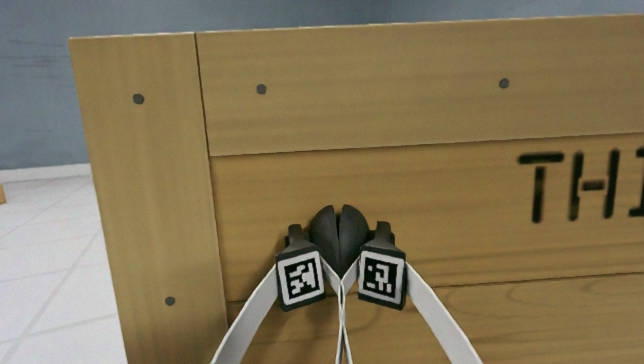

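Emit:
execute_actions:
  actions:
    - {"r1":{"joints":{"arm_m":0.422},"contact_limits":{"arm_m":100}},"r2":{"joints":{"arm_m":0.52},"contact_limits":{"arm_m":100}},"r3":{"base":{"translate_m":0.15}}}
  cameras: []

Emit:
execute_actions:
  actions:
    - {"r1":{"joints":{"arm_m":0.39,"wrist_yaw_rad":-0.02}},"r2":{"joints":{"arm_m":0.48,"wrist_yaw_rad":-0.04}}}
  cameras: ["r1_head_camera","r2_head_camera","r3_nav_camera","r3_head_camera"]

Scene clock: 481.97 s.
r1.base_odometry: x=+0.237 y=-1.523 heading=+2.506 (m, m, rad; r1's odometry frame)
r1.turned_by_wheels: +0.000 (rad since the last result)
r1.turned_by_imu: +0.000 (rad since the last result)
r1.base_tilt: forward=-1.8 right=-0.4 (deg)
r1.lidar_m: 0.44 0.44 2.97 3.65 4.95 2.61 1.99 1.94 0.85 0.78 0.79 0.85
r1.head_depth_mm: 2340 2331 1907 1613 1391 1236 1109 / 2626 2329 1884 1609 1398 1227 1113 / 2891 2304 1363 1335 1400 1231 - / 2922 2276 1314 1286 1340 1218 - / 2935 2280 1317 1267 1386 1213 1087 / 2904 2262 1306 1239 1347 1210 1082 / 2878 2262 1273 1198 1190 1208 1087
r1.base_status: not commanded
r1.joint_positions: lift_m=+0.100 arm_m=+0.370 wrist_yaw_rad=-0.005 wrist_pitch_rad=-0.020 wrist_roll_rad=+0.018 gripper_m=+0.000 head_pan_rad=-1.567 head_tilt_rad=-0.993
r1.joint_status: arm_m contact_stop (moved +0.069 of +0.121)
r1.on_its_own: arm_m is slack since a contact_stop, until your next command for it (your +0.422 is given up); wrist_yaw_rad is at rest, and its effort (-18) is outside its rest range (-12 to +12)
r1.motor_effort: left_wheel=+2(14) right_wheel=-6(21) lift_m=+18(18) arm_m=+0(58) wrist_yaw_rad=-18(21) wrist_pitch_rad=+8(15) wrist_roll_rad=+0(0) gripper_m=-3(7) head_pan_rad=-1(1) head_tilt_rad=-3(3) (%)
r1.contact_limits: arm_m 55 (drawing in: default 24, maximum 39; extending or still: default 34, maximum 55)
r1.hand_pose: x=-0.0227 y=-0.7703 z=+0.2097 quat_wxyz=(+0.701, +0.005, -0.713, -0.009) (m; r1's base frame)
r1.wrist_depth_mm: 147 152 158 166 172 180 190 / 152 157 163 170 178 186 196 / 156 161 168 176 184 193 201 / 160 166 173 181 190 199 208 / 165 170 178 185 195 207 216 / 168 175 182 - 204 214 225 / 173 180 191 198 207 219 233
r2.base_odometry: x=+0.527 y=-0.794 heading=+1.945 (m, m, rad; r2's odometry frame)
r2.turned_by_wheels: +0.000 (rad since the last result)
r2.turned_by_imu: -0.024 (rad since the last result)
r2.base_tilt: forward=-1.1 right=+1.9 (deg)
r2.lidar_m: 2.41 2.36 2.51 3.55 3.61 3.10 0.43 0.43 0.91 0.73 3.74 3.13
r2.head_depth_mm: 2338 1399 1297 1491 1383 1165 1062 / 2287 1380 1290 1516 1360 1247 1157 / 2269 861 1271 1493 1361 1245 - / 2255 980 1257 1360 1328 1244 - / 2217 821 1251 1294 1311 1226 1132 / 2051 740 1145 1429 1336 1218 1117 / 2152 1860 1644 1466 1319 1206 1113
r2.base_status: not commanded
r2.joint_positions: lift_m=+0.150 arm_m=+0.439 wrist_yaw_rad=-0.040 wrist_pitch_rad=+0.000 wrist_roll_rad=-0.019 gripper_m=+0.000 head_pan_rad=-1.570 head_tilt_rad=-0.994
r2.joint_status: arm_m contact_stop (moved +0.056 of +0.137)
r2.on_its_own: arm_m is slack since a contact_stop, until your next command for it (your +0.520 is given up)
r2.motor_effort: left_wheel=+0(21) right_wheel=+0(23) lift_m=+41(41) arm_m=+0(68) wrist_yaw_rad=+0(8) wrist_pitch_rad=+8(22) wrist_roll_rad=-1(0) gripper_m=-2(7) head_pan_rad=+0(0) head_tilt_rad=-2(3) (%)
r2.contact_limits: arm_m 64 (drawing in: default 28, maximum 46; extending or still: default 40, maximum 64)
r2.hand_pose: x=-0.0317 y=-0.8397 z=+0.2643 quat_wxyz=(+0.714, -0.014, -0.700, -0.015) (m; r2's base frame)
r2.wrist_depth_mm: - - - - - 189 192 / 171 173 178 181 186 189 194 / - 177 181 186 190 195 201 / - 182 187 192 197 202 209 / - 187 193 196 203 208 214 / 724 192 198 - 211 215 222 / 547 199 204 211 216 223 230
r3.base_odometry: x=-1.434 y=-4.256 heading=-1.928 (m, m, rad; r3's odometry frame)
r3.turned_by_wheels: +0.001 (rad since the last result)
r3.turned_by_imu: +0.015 (rad since the last result)
r3.base_tilt: forward=-0.8 right=+1.3 (deg)
r3.lidar_m: - - 3.34 2.72 2.70 2.94 0.78 0.80 2.56 0.20 0.15 -
r3.head_depth_mm: 1845 1672 1524 1392 905 843 - / 1881 1673 1526 1395 909 842 - / 1870 1676 1529 1399 910 845 - / 1867 1687 1542 1409 912 845 - / 1875 1702 1536 1406 1288 1188 - / 1882 1688 1543 1413 1301 1208 1136 / 1896 1692 1541 1410 1309 1210 1138
r3.base_status: translate_m off_target (by the wheels' count: +0.1497 of +0.1500)
r3.joint_positions: lift_m=+0.500 arm_m=+0.001 wrist_yaw_rad=+3.074 wrist_pitch_rad=-0.418 wrist_roll_rad=+0.020 gripper_m=+0.000 head_pan_rad=-0.001 head_tilt_rad=-1.082
r3.joint_status: not commanded
r3.on_its_own: left_wheel is at rest, and its effort (+39) is outside its rest range (-18 to +18); right_wheel is at rest, and its effort (+32) is outside its rest range (-18 to +18)
r3.motor_effort: left_wheel=+39(54) right_wheel=+32(95) lift_m=+29(30) arm_m=+0(0) wrist_yaw_rad=+0(0) wrist_pitch_rad=+6(7) wrist_roll_rad=+0(0) gripper_m=-3(3) head_pan_rad=+1(0) head_tilt_rad=-5(5) (%)
r3.hand_pose: x=-0.0061 y=+0.0781 z=+0.5126 quat_wxyz=(+0.172, +0.703, +0.122, +0.680) (m; r3's base frame)
r3.wrist_depth_mm: - - - - - - - / - - - - - - - / - - - - - - - / - - - - - - - / 914 901 924 - 893 918 927 / 780 763 755 - 767 770 772 / 662 679 644 670 657 672 674
pictures: none
No camera images: the call's "cameras" was empty. Leave "cameras" out to get every camera's image.

not run: a stop came earlier in this reply.

Emit:
execute_actions:
  actions:
    - {"r1":{"joints":{"arm_m":0.36}},"r2":{"base":{"rotate_rad":0.06},"joints":{"arm_m":0.43}}}
  cameras: []

Emit:
execute_actions:
  actions:
    - {"r1":{"joints":{"arm_m":0.42},"contact_limits":{"arm_m":13}},"r2":{"joints":{"arm_m":0.5},"contact_limits":{"arm_m":13}}}
  cameras: ["r2_wrist_camera"]

Scene clock: 486.50 s.
r1.base_odometry: x=+0.237 y=-1.523 heading=+2.506 (m, m, rad; r1's odometry frame)
r1.turned_by_wheels: +0.000 (rad since the last result)
r1.turned_by_imu: +0.001 (rad since the last result)
r1.base_tilt: forward=-2.0 right=-0.4 (deg)
r1.lidar_m: 0.44 0.43 2.98 3.64 4.93 2.61 1.99 1.93 0.85 0.79 0.79 0.85
r1.head_depth_mm: 2355 2309 1911 1615 1399 1237 1112 / 2668 2303 1877 1607 1394 1240 1119 / 2877 2292 1359 1324 1388 1225 - / 2900 2297 1312 1298 1326 1218 - / 2886 2256 1310 1270 1382 1211 1095 / 2856 2269 1303 1239 1346 1209 1084 / 2850 2245 1267 1210 1213 1208 1086
r1.base_status: not commanded
r1.joint_positions: lift_m=+0.100 arm_m=+0.360 wrist_yaw_rad=-0.018 wrist_pitch_rad=-0.020 wrist_roll_rad=+0.018 gripper_m=+0.000 head_pan_rad=-1.567 head_tilt_rad=-0.993
r1.joint_status: all done
r1.motor_effort: left_wheel=+1(3) right_wheel=+0(6) lift_m=+18(19) arm_m=-2(3) wrist_yaw_rad=-1(17) wrist_pitch_rad=+8(8) wrist_roll_rad=+0(0) gripper_m=-2(2) head_pan_rad=+0(0) head_tilt_rad=-3(3) (%)
r1.hand_pose: x=-0.0261 y=-0.7609 z=+0.2097 quat_wxyz=(+0.701, +0.001, -0.713, -0.014) (m; r1's base frame)
r1.wrist_depth_mm: 155 160 166 175 184 192 201 / 159 165 172 180 189 199 209 / 163 169 176 185 195 205 215 / 168 174 182 190 201 213 222 / 171 178 187 194 208 218 234 / 177 183 190 - 216 227 486 / 182 189 199 210 220 236 389
r2.base_odometry: x=+0.527 y=-0.794 heading=+2.005 (m, m, rad; r2's odometry frame)
r2.turned_by_wheels: +0.060 (rad since the last result)
r2.turned_by_imu: +0.060 (rad since the last result)
r2.base_tilt: forward=-1.1 right=+1.9 (deg)
r2.lidar_m: 2.39 2.36 2.57 3.56 4.94 2.98 0.43 0.44 0.90 0.73 3.76 2.99
r2.head_depth_mm: 2324 1394 1284 1495 1387 1251 1074 / 2273 1346 1278 1501 1364 1251 1157 / 2292 852 1263 1445 1364 1244 - / 2248 979 1245 1359 1321 1240 - / 2213 792 1083 1289 1320 1225 1124 / 2052 791 1627 1485 1340 1216 1120 / 2160 1866 1644 1466 1327 1211 1110
r2.base_status: done
r2.joint_positions: lift_m=+0.150 arm_m=+0.430 wrist_yaw_rad=-0.040 wrist_pitch_rad=+0.000 wrist_roll_rad=-0.019 gripper_m=+0.000 head_pan_rad=-1.570 head_tilt_rad=-0.994
r2.joint_status: all done
r2.motor_effort: left_wheel=-2(11) right_wheel=+1(6) lift_m=+41(41) arm_m=-4(2) wrist_yaw_rad=+0(0) wrist_pitch_rad=+7(8) wrist_roll_rad=+0(0) gripper_m=-3(1) head_pan_rad=+0(0) head_tilt_rad=-3(2) (%)
r2.hand_pose: x=-0.0317 y=-0.8313 z=+0.2643 quat_wxyz=(+0.714, -0.014, -0.700, -0.015) (m; r2's base frame)
r2.wrist_depth_mm: - - - - - 183 184 / - - 184 184 186 188 188 / - - 189 189 192 192 194 / - - 195 197 198 198 200 / - - 200 201 203 206 206 / 741 719 205 - 211 212 214 / 550 538 212 215 218 219 221
r3.base_odometry: x=-1.434 y=-4.256 heading=-1.928 (m, m, rad; r3's odometry frame)
r3.turned_by_wheels: +0.000 (rad since the last result)
r3.turned_by_imu: +0.000 (rad since the last result)
r3.base_tilt: forward=-0.8 right=+1.3 (deg)
r3.lidar_m: - - 3.33 2.71 2.70 2.94 0.77 0.81 2.55 0.20 0.15 -
r3.head_depth_mm: 1854 1668 1525 1398 907 843 - / 1869 1676 1524 1401 906 843 - / 1852 1694 1522 1398 909 845 - / 1877 1688 1535 1398 910 848 - / 1893 1687 1519 1406 1281 1191 - / 1878 1685 1535 1414 1298 1206 1134 / 1887 1699 1537 1408 1307 1204 1142
r3.base_status: not commanded
r3.joint_positions: lift_m=+0.500 arm_m=+0.001 wrist_yaw_rad=+3.074 wrist_pitch_rad=-0.418 wrist_roll_rad=+0.020 gripper_m=+0.000 head_pan_rad=-0.001 head_tilt_rad=-1.082
r3.joint_status: not commanded
r3.on_its_own: left_wheel is at rest, and its effort (+39) is outside its rest range (-18 to +18); right_wheel is at rest, and its effort (+32) is outside its rest range (-18 to +18)
r3.motor_effort: left_wheel=+39(40) right_wheel=+32(32) lift_m=+30(30) arm_m=+0(0) wrist_yaw_rad=+0(0) wrist_pitch_rad=+6(6) wrist_roll_rad=+0(1) gripper_m=-3(3) head_pan_rad=+0(0) head_tilt_rad=-5(5) (%)
r3.hand_pose: x=-0.0061 y=+0.0781 z=+0.5126 quat_wxyz=(+0.172, +0.703, +0.122, +0.680) (m; r3's base frame)
r3.wrist_depth_mm: - - - - - - - / - - - - - - - / - - - - - - - / - - - - - - - / 928 924 914 - 919 884 924 / 757 786 761 - 778 767 781 / 655 667 655 668 672 675 675
pictures: none
No camera images: the call's "cameras" was empty. Leave "cameras" out to get every camera's image.

Scene clock: 487.50 s.
r1.base_odometry: x=+0.237 y=-1.523 heading=+2.506 (m, m, rad; r1's odometry frame)
r1.turned_by_wheels: +0.000 (rad since the last result)
r1.turned_by_imu: +0.000 (rad since the last result)
r1.base_tilt: forward=-2.0 right=-0.5 (deg)
r1.lidar_m: 0.44 0.43 2.98 3.64 4.96 2.61 1.99 1.93 0.85 0.78 0.80 0.85
r1.head_depth_mm: 2344 2321 1919 1627 1415 1240 1104 / 2648 2324 1897 1601 1392 1226 1122 / 2893 2297 1365 1340 1403 1224 - / 2927 2277 1312 1289 1327 1221 - / 2892 2264 1311 1258 1382 1223 1085 / 2893 2267 1300 1244 1342 1211 1089 / 2854 2249 1268 1218 1218 1202 1078
r1.base_status: not commanded
r1.joint_positions: lift_m=+0.100 arm_m=+0.371 wrist_yaw_rad=-0.015 wrist_pitch_rad=-0.021 wrist_roll_rad=+0.018 gripper_m=+0.000 head_pan_rad=-1.567 head_tilt_rad=-0.993
r1.joint_status: arm_m contact_stop (moved +0.011 of +0.060)
r1.on_its_own: arm_m is slack since a contact_stop, until your next command for it (your +0.420 is given up)
r1.motor_effort: left_wheel=+1(3) right_wheel=-2(5) lift_m=+19(19) arm_m=+1(12) wrist_yaw_rad=-6(9) wrist_pitch_rad=+8(10) wrist_roll_rad=+0(0) gripper_m=-2(2) head_pan_rad=+0(1) head_tilt_rad=-3(3) (%)
r1.contact_limits: arm_m 13 (drawing in: default 24, maximum 39; extending or still: default 34, maximum 55)
r1.hand_pose: x=-0.0252 y=-0.7715 z=+0.2093 quat_wxyz=(+0.701, +0.003, -0.713, -0.013) (m; r1's base frame)
r1.wrist_depth_mm: 147 150 157 165 172 180 190 / 150 156 162 170 179 188 196 / 155 159 166 175 184 192 203 / 158 164 172 179 189 199 209 / 163 168 177 184 195 207 218 / 167 173 181 - 204 213 226 / 172 179 189 198 208 222 237
r2.base_odometry: x=+0.527 y=-0.794 heading=+2.005 (m, m, rad; r2's odometry frame)
r2.turned_by_wheels: +0.000 (rad since the last result)
r2.turned_by_imu: +0.000 (rad since the last result)
r2.base_tilt: forward=-1.1 right=+1.9 (deg)
r2.lidar_m: 2.39 2.36 2.56 3.58 4.93 2.96 0.43 0.45 0.90 0.73 3.76 3.00
r2.head_depth_mm: 2339 1403 1289 1497 1379 1247 1073 / 2297 1357 1281 1507 1378 1247 1159 / 2262 854 1260 1449 1362 1249 - / 2242 983 1245 1354 1315 1239 - / 2219 788 1085 1288 1326 1226 1129 / 2062 790 1633 1471 1334 1215 1116 / 2164 1869 1634 1460 1333 1205 1108
r2.base_status: not commanded
r2.joint_positions: lift_m=+0.150 arm_m=+0.443 wrist_yaw_rad=-0.040 wrist_pitch_rad=-0.001 wrist_roll_rad=-0.019 gripper_m=+0.000 head_pan_rad=-1.570 head_tilt_rad=-0.994
r2.joint_status: arm_m contact_stop (moved +0.013 of +0.070)
r2.on_its_own: arm_m is slack since a contact_stop, until your next command for it (your +0.500 is given up)
r2.motor_effort: left_wheel=-3(4) right_wheel=+1(2) lift_m=+41(41) arm_m=+1(17) wrist_yaw_rad=+0(1) wrist_pitch_rad=+8(8) wrist_roll_rad=+0(0) gripper_m=-1(3) head_pan_rad=+0(0) head_tilt_rad=-3(3) (%)
r2.contact_limits: arm_m 13 (drawing in: default 28, maximum 46; extending or still: default 40, maximum 64)
r2.hand_pose: x=-0.0317 y=-0.8439 z=+0.2640 quat_wxyz=(+0.714, -0.013, -0.700, -0.015) (m; r2's base frame)
r2.wrist_depth_mm: - - - - 170 171 172 / - 173 171 173 173 175 176 / - - 176 177 179 180 181 / - - 181 183 185 186 188 / - - 186 188 190 191 194 / 740 710 192 - 198 198 200 / 558 532 199 201 202 205 207
r3.base_odometry: x=-1.434 y=-4.256 heading=-1.928 (m, m, rad; r3's odometry frame)
r3.turned_by_wheels: +0.000 (rad since the last result)
r3.turned_by_imu: +0.000 (rad since the last result)
r3.base_tilt: forward=-0.7 right=+1.3 (deg)
r3.lidar_m: - - 3.33 2.72 2.69 2.94 0.77 0.81 2.56 0.20 0.15 -
r3.head_depth_mm: 1847 1669 1514 1394 905 840 - / 1854 1670 1527 1397 907 843 - / 1865 1677 1527 1394 908 844 - / 1877 1675 1523 1409 912 850 - / 1878 1688 1539 1407 1282 1192 - / 1887 1701 1537 1412 1295 1206 1136 / 1893 1704 1542 1420 1303 1211 1139
r3.base_status: not commanded
r3.joint_positions: lift_m=+0.500 arm_m=+0.001 wrist_yaw_rad=+3.074 wrist_pitch_rad=-0.418 wrist_roll_rad=+0.020 gripper_m=+0.000 head_pan_rad=-0.001 head_tilt_rad=-1.082
r3.joint_status: not commanded
r3.on_its_own: left_wheel is at rest, and its effort (+39) is outside its rest range (-18 to +18); right_wheel is at rest, and its effort (+32) is outside its rest range (-18 to +18)
r3.motor_effort: left_wheel=+39(39) right_wheel=+32(32) lift_m=+30(30) arm_m=+0(0) wrist_yaw_rad=-1(0) wrist_pitch_rad=+6(6) wrist_roll_rad=+0(0) gripper_m=-3(3) head_pan_rad=+1(0) head_tilt_rad=-5(6) (%)
r3.hand_pose: x=-0.0061 y=+0.0781 z=+0.5126 quat_wxyz=(+0.172, +0.703, +0.122, +0.680) (m; r3's base frame)
r3.wrist_depth_mm: - - - - - - - / - - - - - - - / - - - - - - - / - - - - - - - / 893 906 897 - 911 922 919 / 782 765 756 - 755 779 762 / 664 677 665 660 663 664 660
pictures: r2_wrist_camera
Images, in order (width x height): r2_wrist_camera 644x364.

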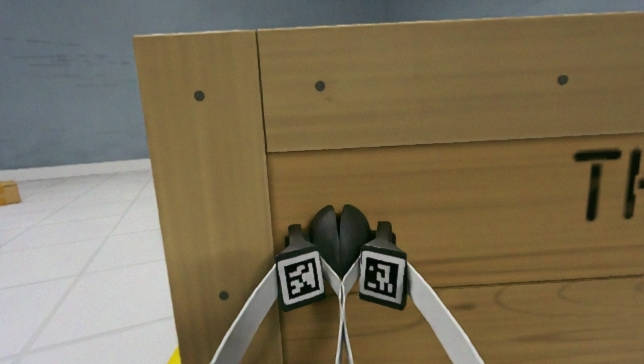

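Emit:
execute_actions:
  actions:
    - {"r1":{"joints":{"arm_m":0.42},"contact_limits":{"arm_m":100}},"r2":{"joints":{"arm_m":0.52},"contact_limits":{"arm_m":100}},"r3":{"base":{"translate_m":0.10}}}
  cameras: []

Emit:
execute_actions:
  actions:
    - {"r1":{"joints":{"arm_m":0.39,"wrist_yaw_rad":-0.02}},"r2":{"joints":{"arm_m":0.48,"wrist_yaw_rad":-0.04}}}
  cameras: ["r1_head_camera","r2_head_camera","r3_nav_camera","r3_head_camera"]

Scene clock: 492.83 s.
r1.base_odometry: x=+0.237 y=-1.523 heading=+2.506 (m, m, rad; r1's odometry frame)
r1.turned_by_wheels: +0.000 (rad since the last result)
r1.turned_by_imu: +0.001 (rad since the last result)
r1.base_tilt: forward=-1.9 right=-0.4 (deg)
r1.lidar_m: 0.44 0.43 2.98 3.66 4.94 2.61 1.99 1.93 2.03 0.83 0.85 0.92
r1.head_depth_mm: 2340 2343 1913 1614 1397 1226 1104 / 2641 2299 1898 1609 1385 1239 1116 / 2873 2297 1358 1455 1402 1231 - / 2931 2300 1318 1329 1351 1217 - / 2929 2273 1314 1347 1377 1222 1092 / 2926 2272 1304 1342 1345 1217 1086 / 2861 2225 1242 1289 1242 1213 1084
r1.base_status: not commanded
r1.joint_positions: lift_m=+0.100 arm_m=+0.418 wrist_yaw_rad=+0.003 wrist_pitch_rad=-0.023 wrist_roll_rad=+0.018 gripper_m=+0.000 head_pan_rad=-1.567 head_tilt_rad=-0.993
r1.joint_status: all done
r1.on_its_own: arm_m is at rest, and its effort (+19) is outside its rest range (-14 to +14); wrist_yaw_rad is at rest, and its effort (-26) is outside its rest range (-12 to +12)
r1.motor_effort: left_wheel=+5(4) right_wheel=-10(10) lift_m=+19(19) arm_m=+19(55) wrist_yaw_rad=-26(26) wrist_pitch_rad=+9(15) wrist_roll_rad=+0(0) gripper_m=-4(7) head_pan_rad=-1(1) head_tilt_rad=-4(3) (%)
r1.contact_limits: arm_m 55 (drawing in: default 24, maximum 39; extending or still: default 34, maximum 55)
r1.hand_pose: x=-0.0207 y=-0.8191 z=+0.2089 quat_wxyz=(+0.701, +0.009, -0.713, -0.007) (m; r1's base frame)
r1.wrist_depth_mm: 151 153 159 163 167 174 178 / 156 158 164 168 173 179 184 / 159 163 168 174 179 185 190 / 164 168 173 179 184 191 196 / 170 173 178 183 192 196 203 / 173 178 182 - 197 204 212 / 179 183 191 196 204 211 218
r2.base_odometry: x=+0.527 y=-0.794 heading=+2.005 (m, m, rad; r2's odometry frame)
r2.turned_by_wheels: +0.000 (rad since the last result)
r2.turned_by_imu: -0.003 (rad since the last result)
r2.base_tilt: forward=-1.2 right=+1.7 (deg)
r2.lidar_m: 2.39 2.36 2.57 3.57 4.95 2.98 0.43 0.44 0.96 0.80 3.75 2.99
r2.head_depth_mm: 2346 1389 1333 1516 1384 1251 1081 / 2288 1352 1338 1526 1380 1238 1156 / 2263 1003 1350 1496 1365 1241 - / 2264 873 1312 1310 1356 1231 - / 2179 802 1286 1332 1338 1221 1123 / 2077 856 1652 1483 1330 1208 1116 / 2160 1874 1651 1472 1324 1210 1105
r2.base_status: not commanded
r2.joint_positions: lift_m=+0.150 arm_m=+0.516 wrist_yaw_rad=-0.031 wrist_pitch_rad=-0.004 wrist_roll_rad=-0.019 gripper_m=+0.000 head_pan_rad=-1.570 head_tilt_rad=-0.994
r2.joint_status: all done
r2.on_its_own: arm_m is at rest, and its effort (+46) is outside its rest range (-14 to +14)
r2.motor_effort: left_wheel=+0(9) right_wheel=-2(7) lift_m=+41(41) arm_m=+46(68) wrist_yaw_rad=-8(7) wrist_pitch_rad=+9(23) wrist_roll_rad=+0(0) gripper_m=-6(8) head_pan_rad=+0(1) head_tilt_rad=-2(3) (%)
r2.contact_limits: arm_m 64 (drawing in: default 28, maximum 46; extending or still: default 40, maximum 64)
r2.hand_pose: x=-0.0295 y=-0.9171 z=+0.2632 quat_wxyz=(+0.714, -0.009, -0.700, -0.013) (m; r2's base frame)
r2.wrist_depth_mm: - - - 165 163 162 161 / - 171 168 167 167 165 164 / - - 173 173 171 170 169 / - - 180 179 177 177 175 / - 988 185 183 182 182 180 / 742 668 190 193 189 187 186 / 553 527 197 197 196 192 193
r3.base_odometry: x=-1.469 y=-4.350 heading=-1.927 (m, m, rad; r3's odometry frame)
r3.turned_by_wheels: +0.001 (rad since the last result)
r3.turned_by_imu: -0.040 (rad since the last result)
r3.base_tilt: forward=-0.7 right=+1.2 (deg)
r3.lidar_m: - - 3.47 2.76 2.73 2.93 0.84 0.87 2.61 0.20 0.15 -
r3.head_depth_mm: 1846 1680 1518 1392 905 843 - / 1855 1679 1529 1395 908 843 - / 1863 1667 1526 1404 908 844 - / 1875 1690 1536 1409 911 846 - / 1870 1696 1535 1399 1280 1179 - / 1882 1701 1546 1410 1301 1210 1139 / 1896 1699 1541 1412 1303 1209 1138
r3.base_status: translate_m off_target (by the wheels' count: +0.0997 of +0.1000)
r3.joint_positions: lift_m=+0.500 arm_m=+0.001 wrist_yaw_rad=+3.074 wrist_pitch_rad=-0.418 wrist_roll_rad=+0.020 gripper_m=+0.000 head_pan_rad=-0.001 head_tilt_rad=-1.082
r3.joint_status: not commanded
r3.on_its_own: left_wheel is at rest, and its effort (+48) is outside its rest range (-18 to +18); right_wheel is at rest, and its effort (+47) is outside its rest range (-18 to +18)
r3.motor_effort: left_wheel=+48(52) right_wheel=+47(77) lift_m=+30(30) arm_m=+0(0) wrist_yaw_rad=+0(0) wrist_pitch_rad=+6(6) wrist_roll_rad=+0(0) gripper_m=-3(3) head_pan_rad=+0(1) head_tilt_rad=-5(6) (%)
r3.hand_pose: x=-0.0061 y=+0.0781 z=+0.5126 quat_wxyz=(+0.172, +0.703, +0.122, +0.680) (m; r3's base frame)
r3.wrist_depth_mm: - - - - - - - / - - - - - - - / - - - - - - - / - - - - - - - / 937 926 888 - 921 917 918 / 754 765 779 - 775 787 787 / 669 666 642 677 661 666 677
pictures: none
No camera images: the call's "cameras" was empty. Leave "cameras" out to get every camera's image.

Scene clock: 494.17 s.
r1.base_odometry: x=+0.237 y=-1.523 heading=+2.506 (m, m, rad; r1's odometry frame)
r1.turned_by_wheels: +0.000 (rad since the last result)
r1.turned_by_imu: +0.000 (rad since the last result)
r1.base_tilt: forward=-2.0 right=-0.5 (deg)
r1.lidar_m: 0.44 0.43 2.98 3.64 4.95 2.62 1.99 1.93 2.03 0.84 0.85 0.92
r1.head_depth_mm: 2362 2326 1901 1623 1394 1234 1103 / 2652 2289 1895 1599 1399 1232 1117 / 2882 2311 1364 1450 1398 1224 - / 2912 2265 1324 1379 1341 1219 - / 2899 2292 1308 1363 1382 1222 1093 / 2901 2260 1295 1336 1350 1210 1088 / 2841 2245 1230 1292 1245 1209 1082
r1.base_status: not commanded
r1.joint_positions: lift_m=+0.100 arm_m=+0.390 wrist_yaw_rad=-0.018 wrist_pitch_rad=-0.021 wrist_roll_rad=+0.018 gripper_m=+0.000 head_pan_rad=-1.567 head_tilt_rad=-0.993
r1.joint_status: all done
r1.motor_effort: left_wheel=+0(4) right_wheel=+0(10) lift_m=+18(19) arm_m=-2(18) wrist_yaw_rad=-3(26) wrist_pitch_rad=+8(9) wrist_roll_rad=+0(0) gripper_m=-3(5) head_pan_rad=-1(1) head_tilt_rad=-2(3) (%)
r1.hand_pose: x=-0.0262 y=-0.7909 z=+0.2094 quat_wxyz=(+0.701, +0.001, -0.713, -0.014) (m; r1's base frame)
r1.wrist_depth_mm: 172 177 182 190 197 204 213 / 177 183 189 196 204 211 221 / 182 188 194 203 210 219 - / 187 192 200 207 218 226 - / 193 198 205 212 224 232 714 / 197 204 211 - 232 242 515 / 203 209 220 227 237 249 423
r2.base_odometry: x=+0.527 y=-0.794 heading=+2.005 (m, m, rad; r2's odometry frame)
r2.turned_by_wheels: +0.000 (rad since the last result)
r2.turned_by_imu: +0.000 (rad since the last result)
r2.base_tilt: forward=-1.2 right=+1.9 (deg)
r2.lidar_m: 2.39 2.37 2.57 3.57 4.94 2.98 0.43 0.44 0.96 0.80 3.76 2.98
r2.head_depth_mm: 2335 1395 1339 1523 1390 1253 1082 / 2315 1330 1338 1531 1380 1243 1154 / 2243 1001 1344 1484 1366 1242 - / 2228 874 1351 1328 1357 1240 - / 2205 800 1292 1335 1339 1233 1123 / 2072 851 1659 1485 1333 1221 1118 / 2154 1872 1632 1466 1319 1208 1108
r2.base_status: not commanded
r2.joint_positions: lift_m=+0.150 arm_m=+0.480 wrist_yaw_rad=-0.038 wrist_pitch_rad=-0.001 wrist_roll_rad=-0.019 gripper_m=+0.000 head_pan_rad=-1.570 head_tilt_rad=-0.994
r2.joint_status: all done
r2.motor_effort: left_wheel=-1(4) right_wheel=+1(3) lift_m=+41(41) arm_m=-4(35) wrist_yaw_rad=-1(10) wrist_pitch_rad=+8(9) wrist_roll_rad=+0(0) gripper_m=-2(6) head_pan_rad=+0(1) head_tilt_rad=-3(2) (%)
r2.hand_pose: x=-0.0312 y=-0.8813 z=+0.2641 quat_wxyz=(+0.714, -0.013, -0.700, -0.014) (m; r2's base frame)
r2.wrist_depth_mm: - - - - - - 196 / - - 202 201 201 201 200 / - - 208 208 207 206 205 / - - 215 214 213 213 212 / - - 221 220 220 219 219 / 748 728 228 - 227 227 227 / 552 535 238 235 236 233 233
r3.base_odometry: x=-1.469 y=-4.350 heading=-1.927 (m, m, rad; r3's odometry frame)
r3.turned_by_wheels: +0.000 (rad since the last result)
r3.turned_by_imu: +0.000 (rad since the last result)
r3.base_tilt: forward=-0.8 right=+1.2 (deg)
r3.lidar_m: - - 3.48 2.75 2.73 2.92 0.84 0.87 2.60 0.20 0.15 -
r3.head_depth_mm: 1835 1670 1515 1394 905 840 - / 1852 1682 1528 1398 912 844 - / 1865 1688 1527 1399 910 847 - / 1874 1682 1537 1397 913 845 - / 1870 1674 1539 1403 1287 1186 - / 1869 1683 1542 1413 1305 1205 1138 / 1880 1694 1539 1415 1303 1213 1139
r3.base_status: not commanded
r3.joint_positions: lift_m=+0.500 arm_m=+0.001 wrist_yaw_rad=+3.074 wrist_pitch_rad=-0.418 wrist_roll_rad=+0.020 gripper_m=+0.000 head_pan_rad=-0.001 head_tilt_rad=-1.082
r3.joint_status: not commanded
r3.on_its_own: left_wheel is at rest, and its effort (+49) is outside its rest range (-18 to +18); right_wheel is at rest, and its effort (+47) is outside its rest range (-18 to +18)
r3.motor_effort: left_wheel=+49(49) right_wheel=+47(47) lift_m=+30(30) arm_m=+0(0) wrist_yaw_rad=-1(1) wrist_pitch_rad=+6(6) wrist_roll_rad=+0(0) gripper_m=-3(3) head_pan_rad=+0(1) head_tilt_rad=-5(5) (%)
r3.hand_pose: x=-0.0061 y=+0.0781 z=+0.5126 quat_wxyz=(+0.172, +0.703, +0.122, +0.680) (m; r3's base frame)
r3.wrist_depth_mm: - - - - - - - / - - - - - - - / - - - - - - - / - - - - - - - / 906 917 888 - 921 915 912 / 771 772 770 - 753 772 777 / 667 659 653 663 657 656 681
pictures: r1_head_camera (sideways: a quarter turn clockwise sets it upright), r2_head_camera (sideways: a quarter turn clockwise sets it upright), r3_head_camera (sideways: a quarter turn clockwise sets it upright), r3_nav_camera (sideways: a quarter turn counterclockwise sets it upright)
Images, in order (width x height): r1_head_camera 896x504, r2_head_camera 896x504, r3_head_camera 896x504, r3_nav_camera 672x504.

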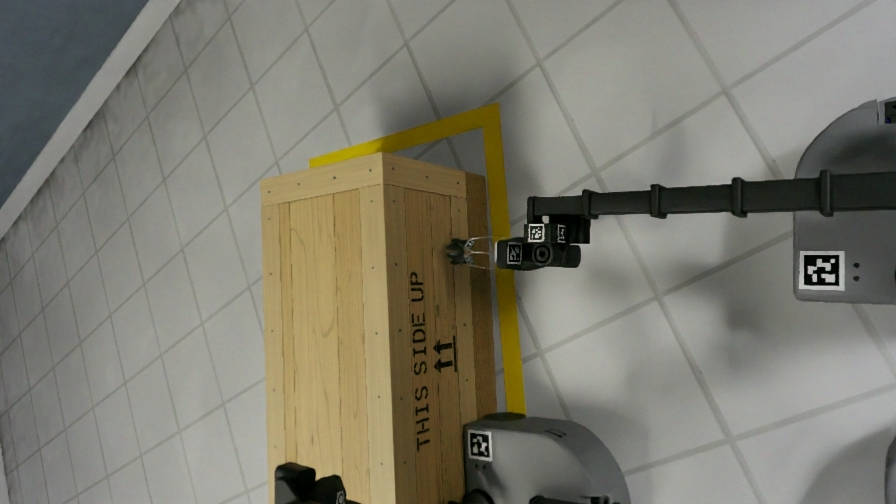

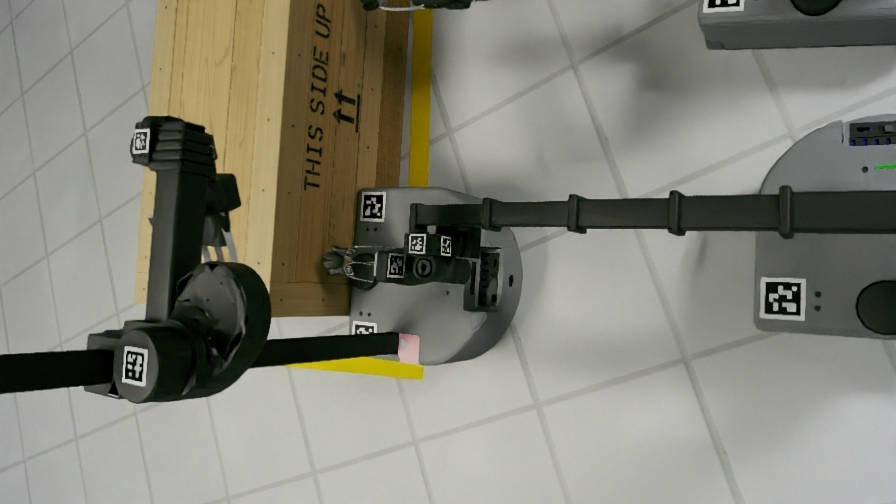

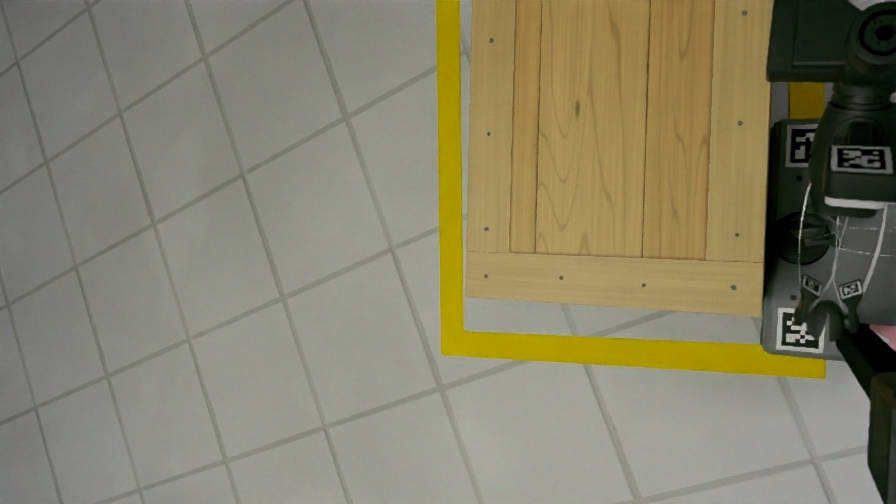

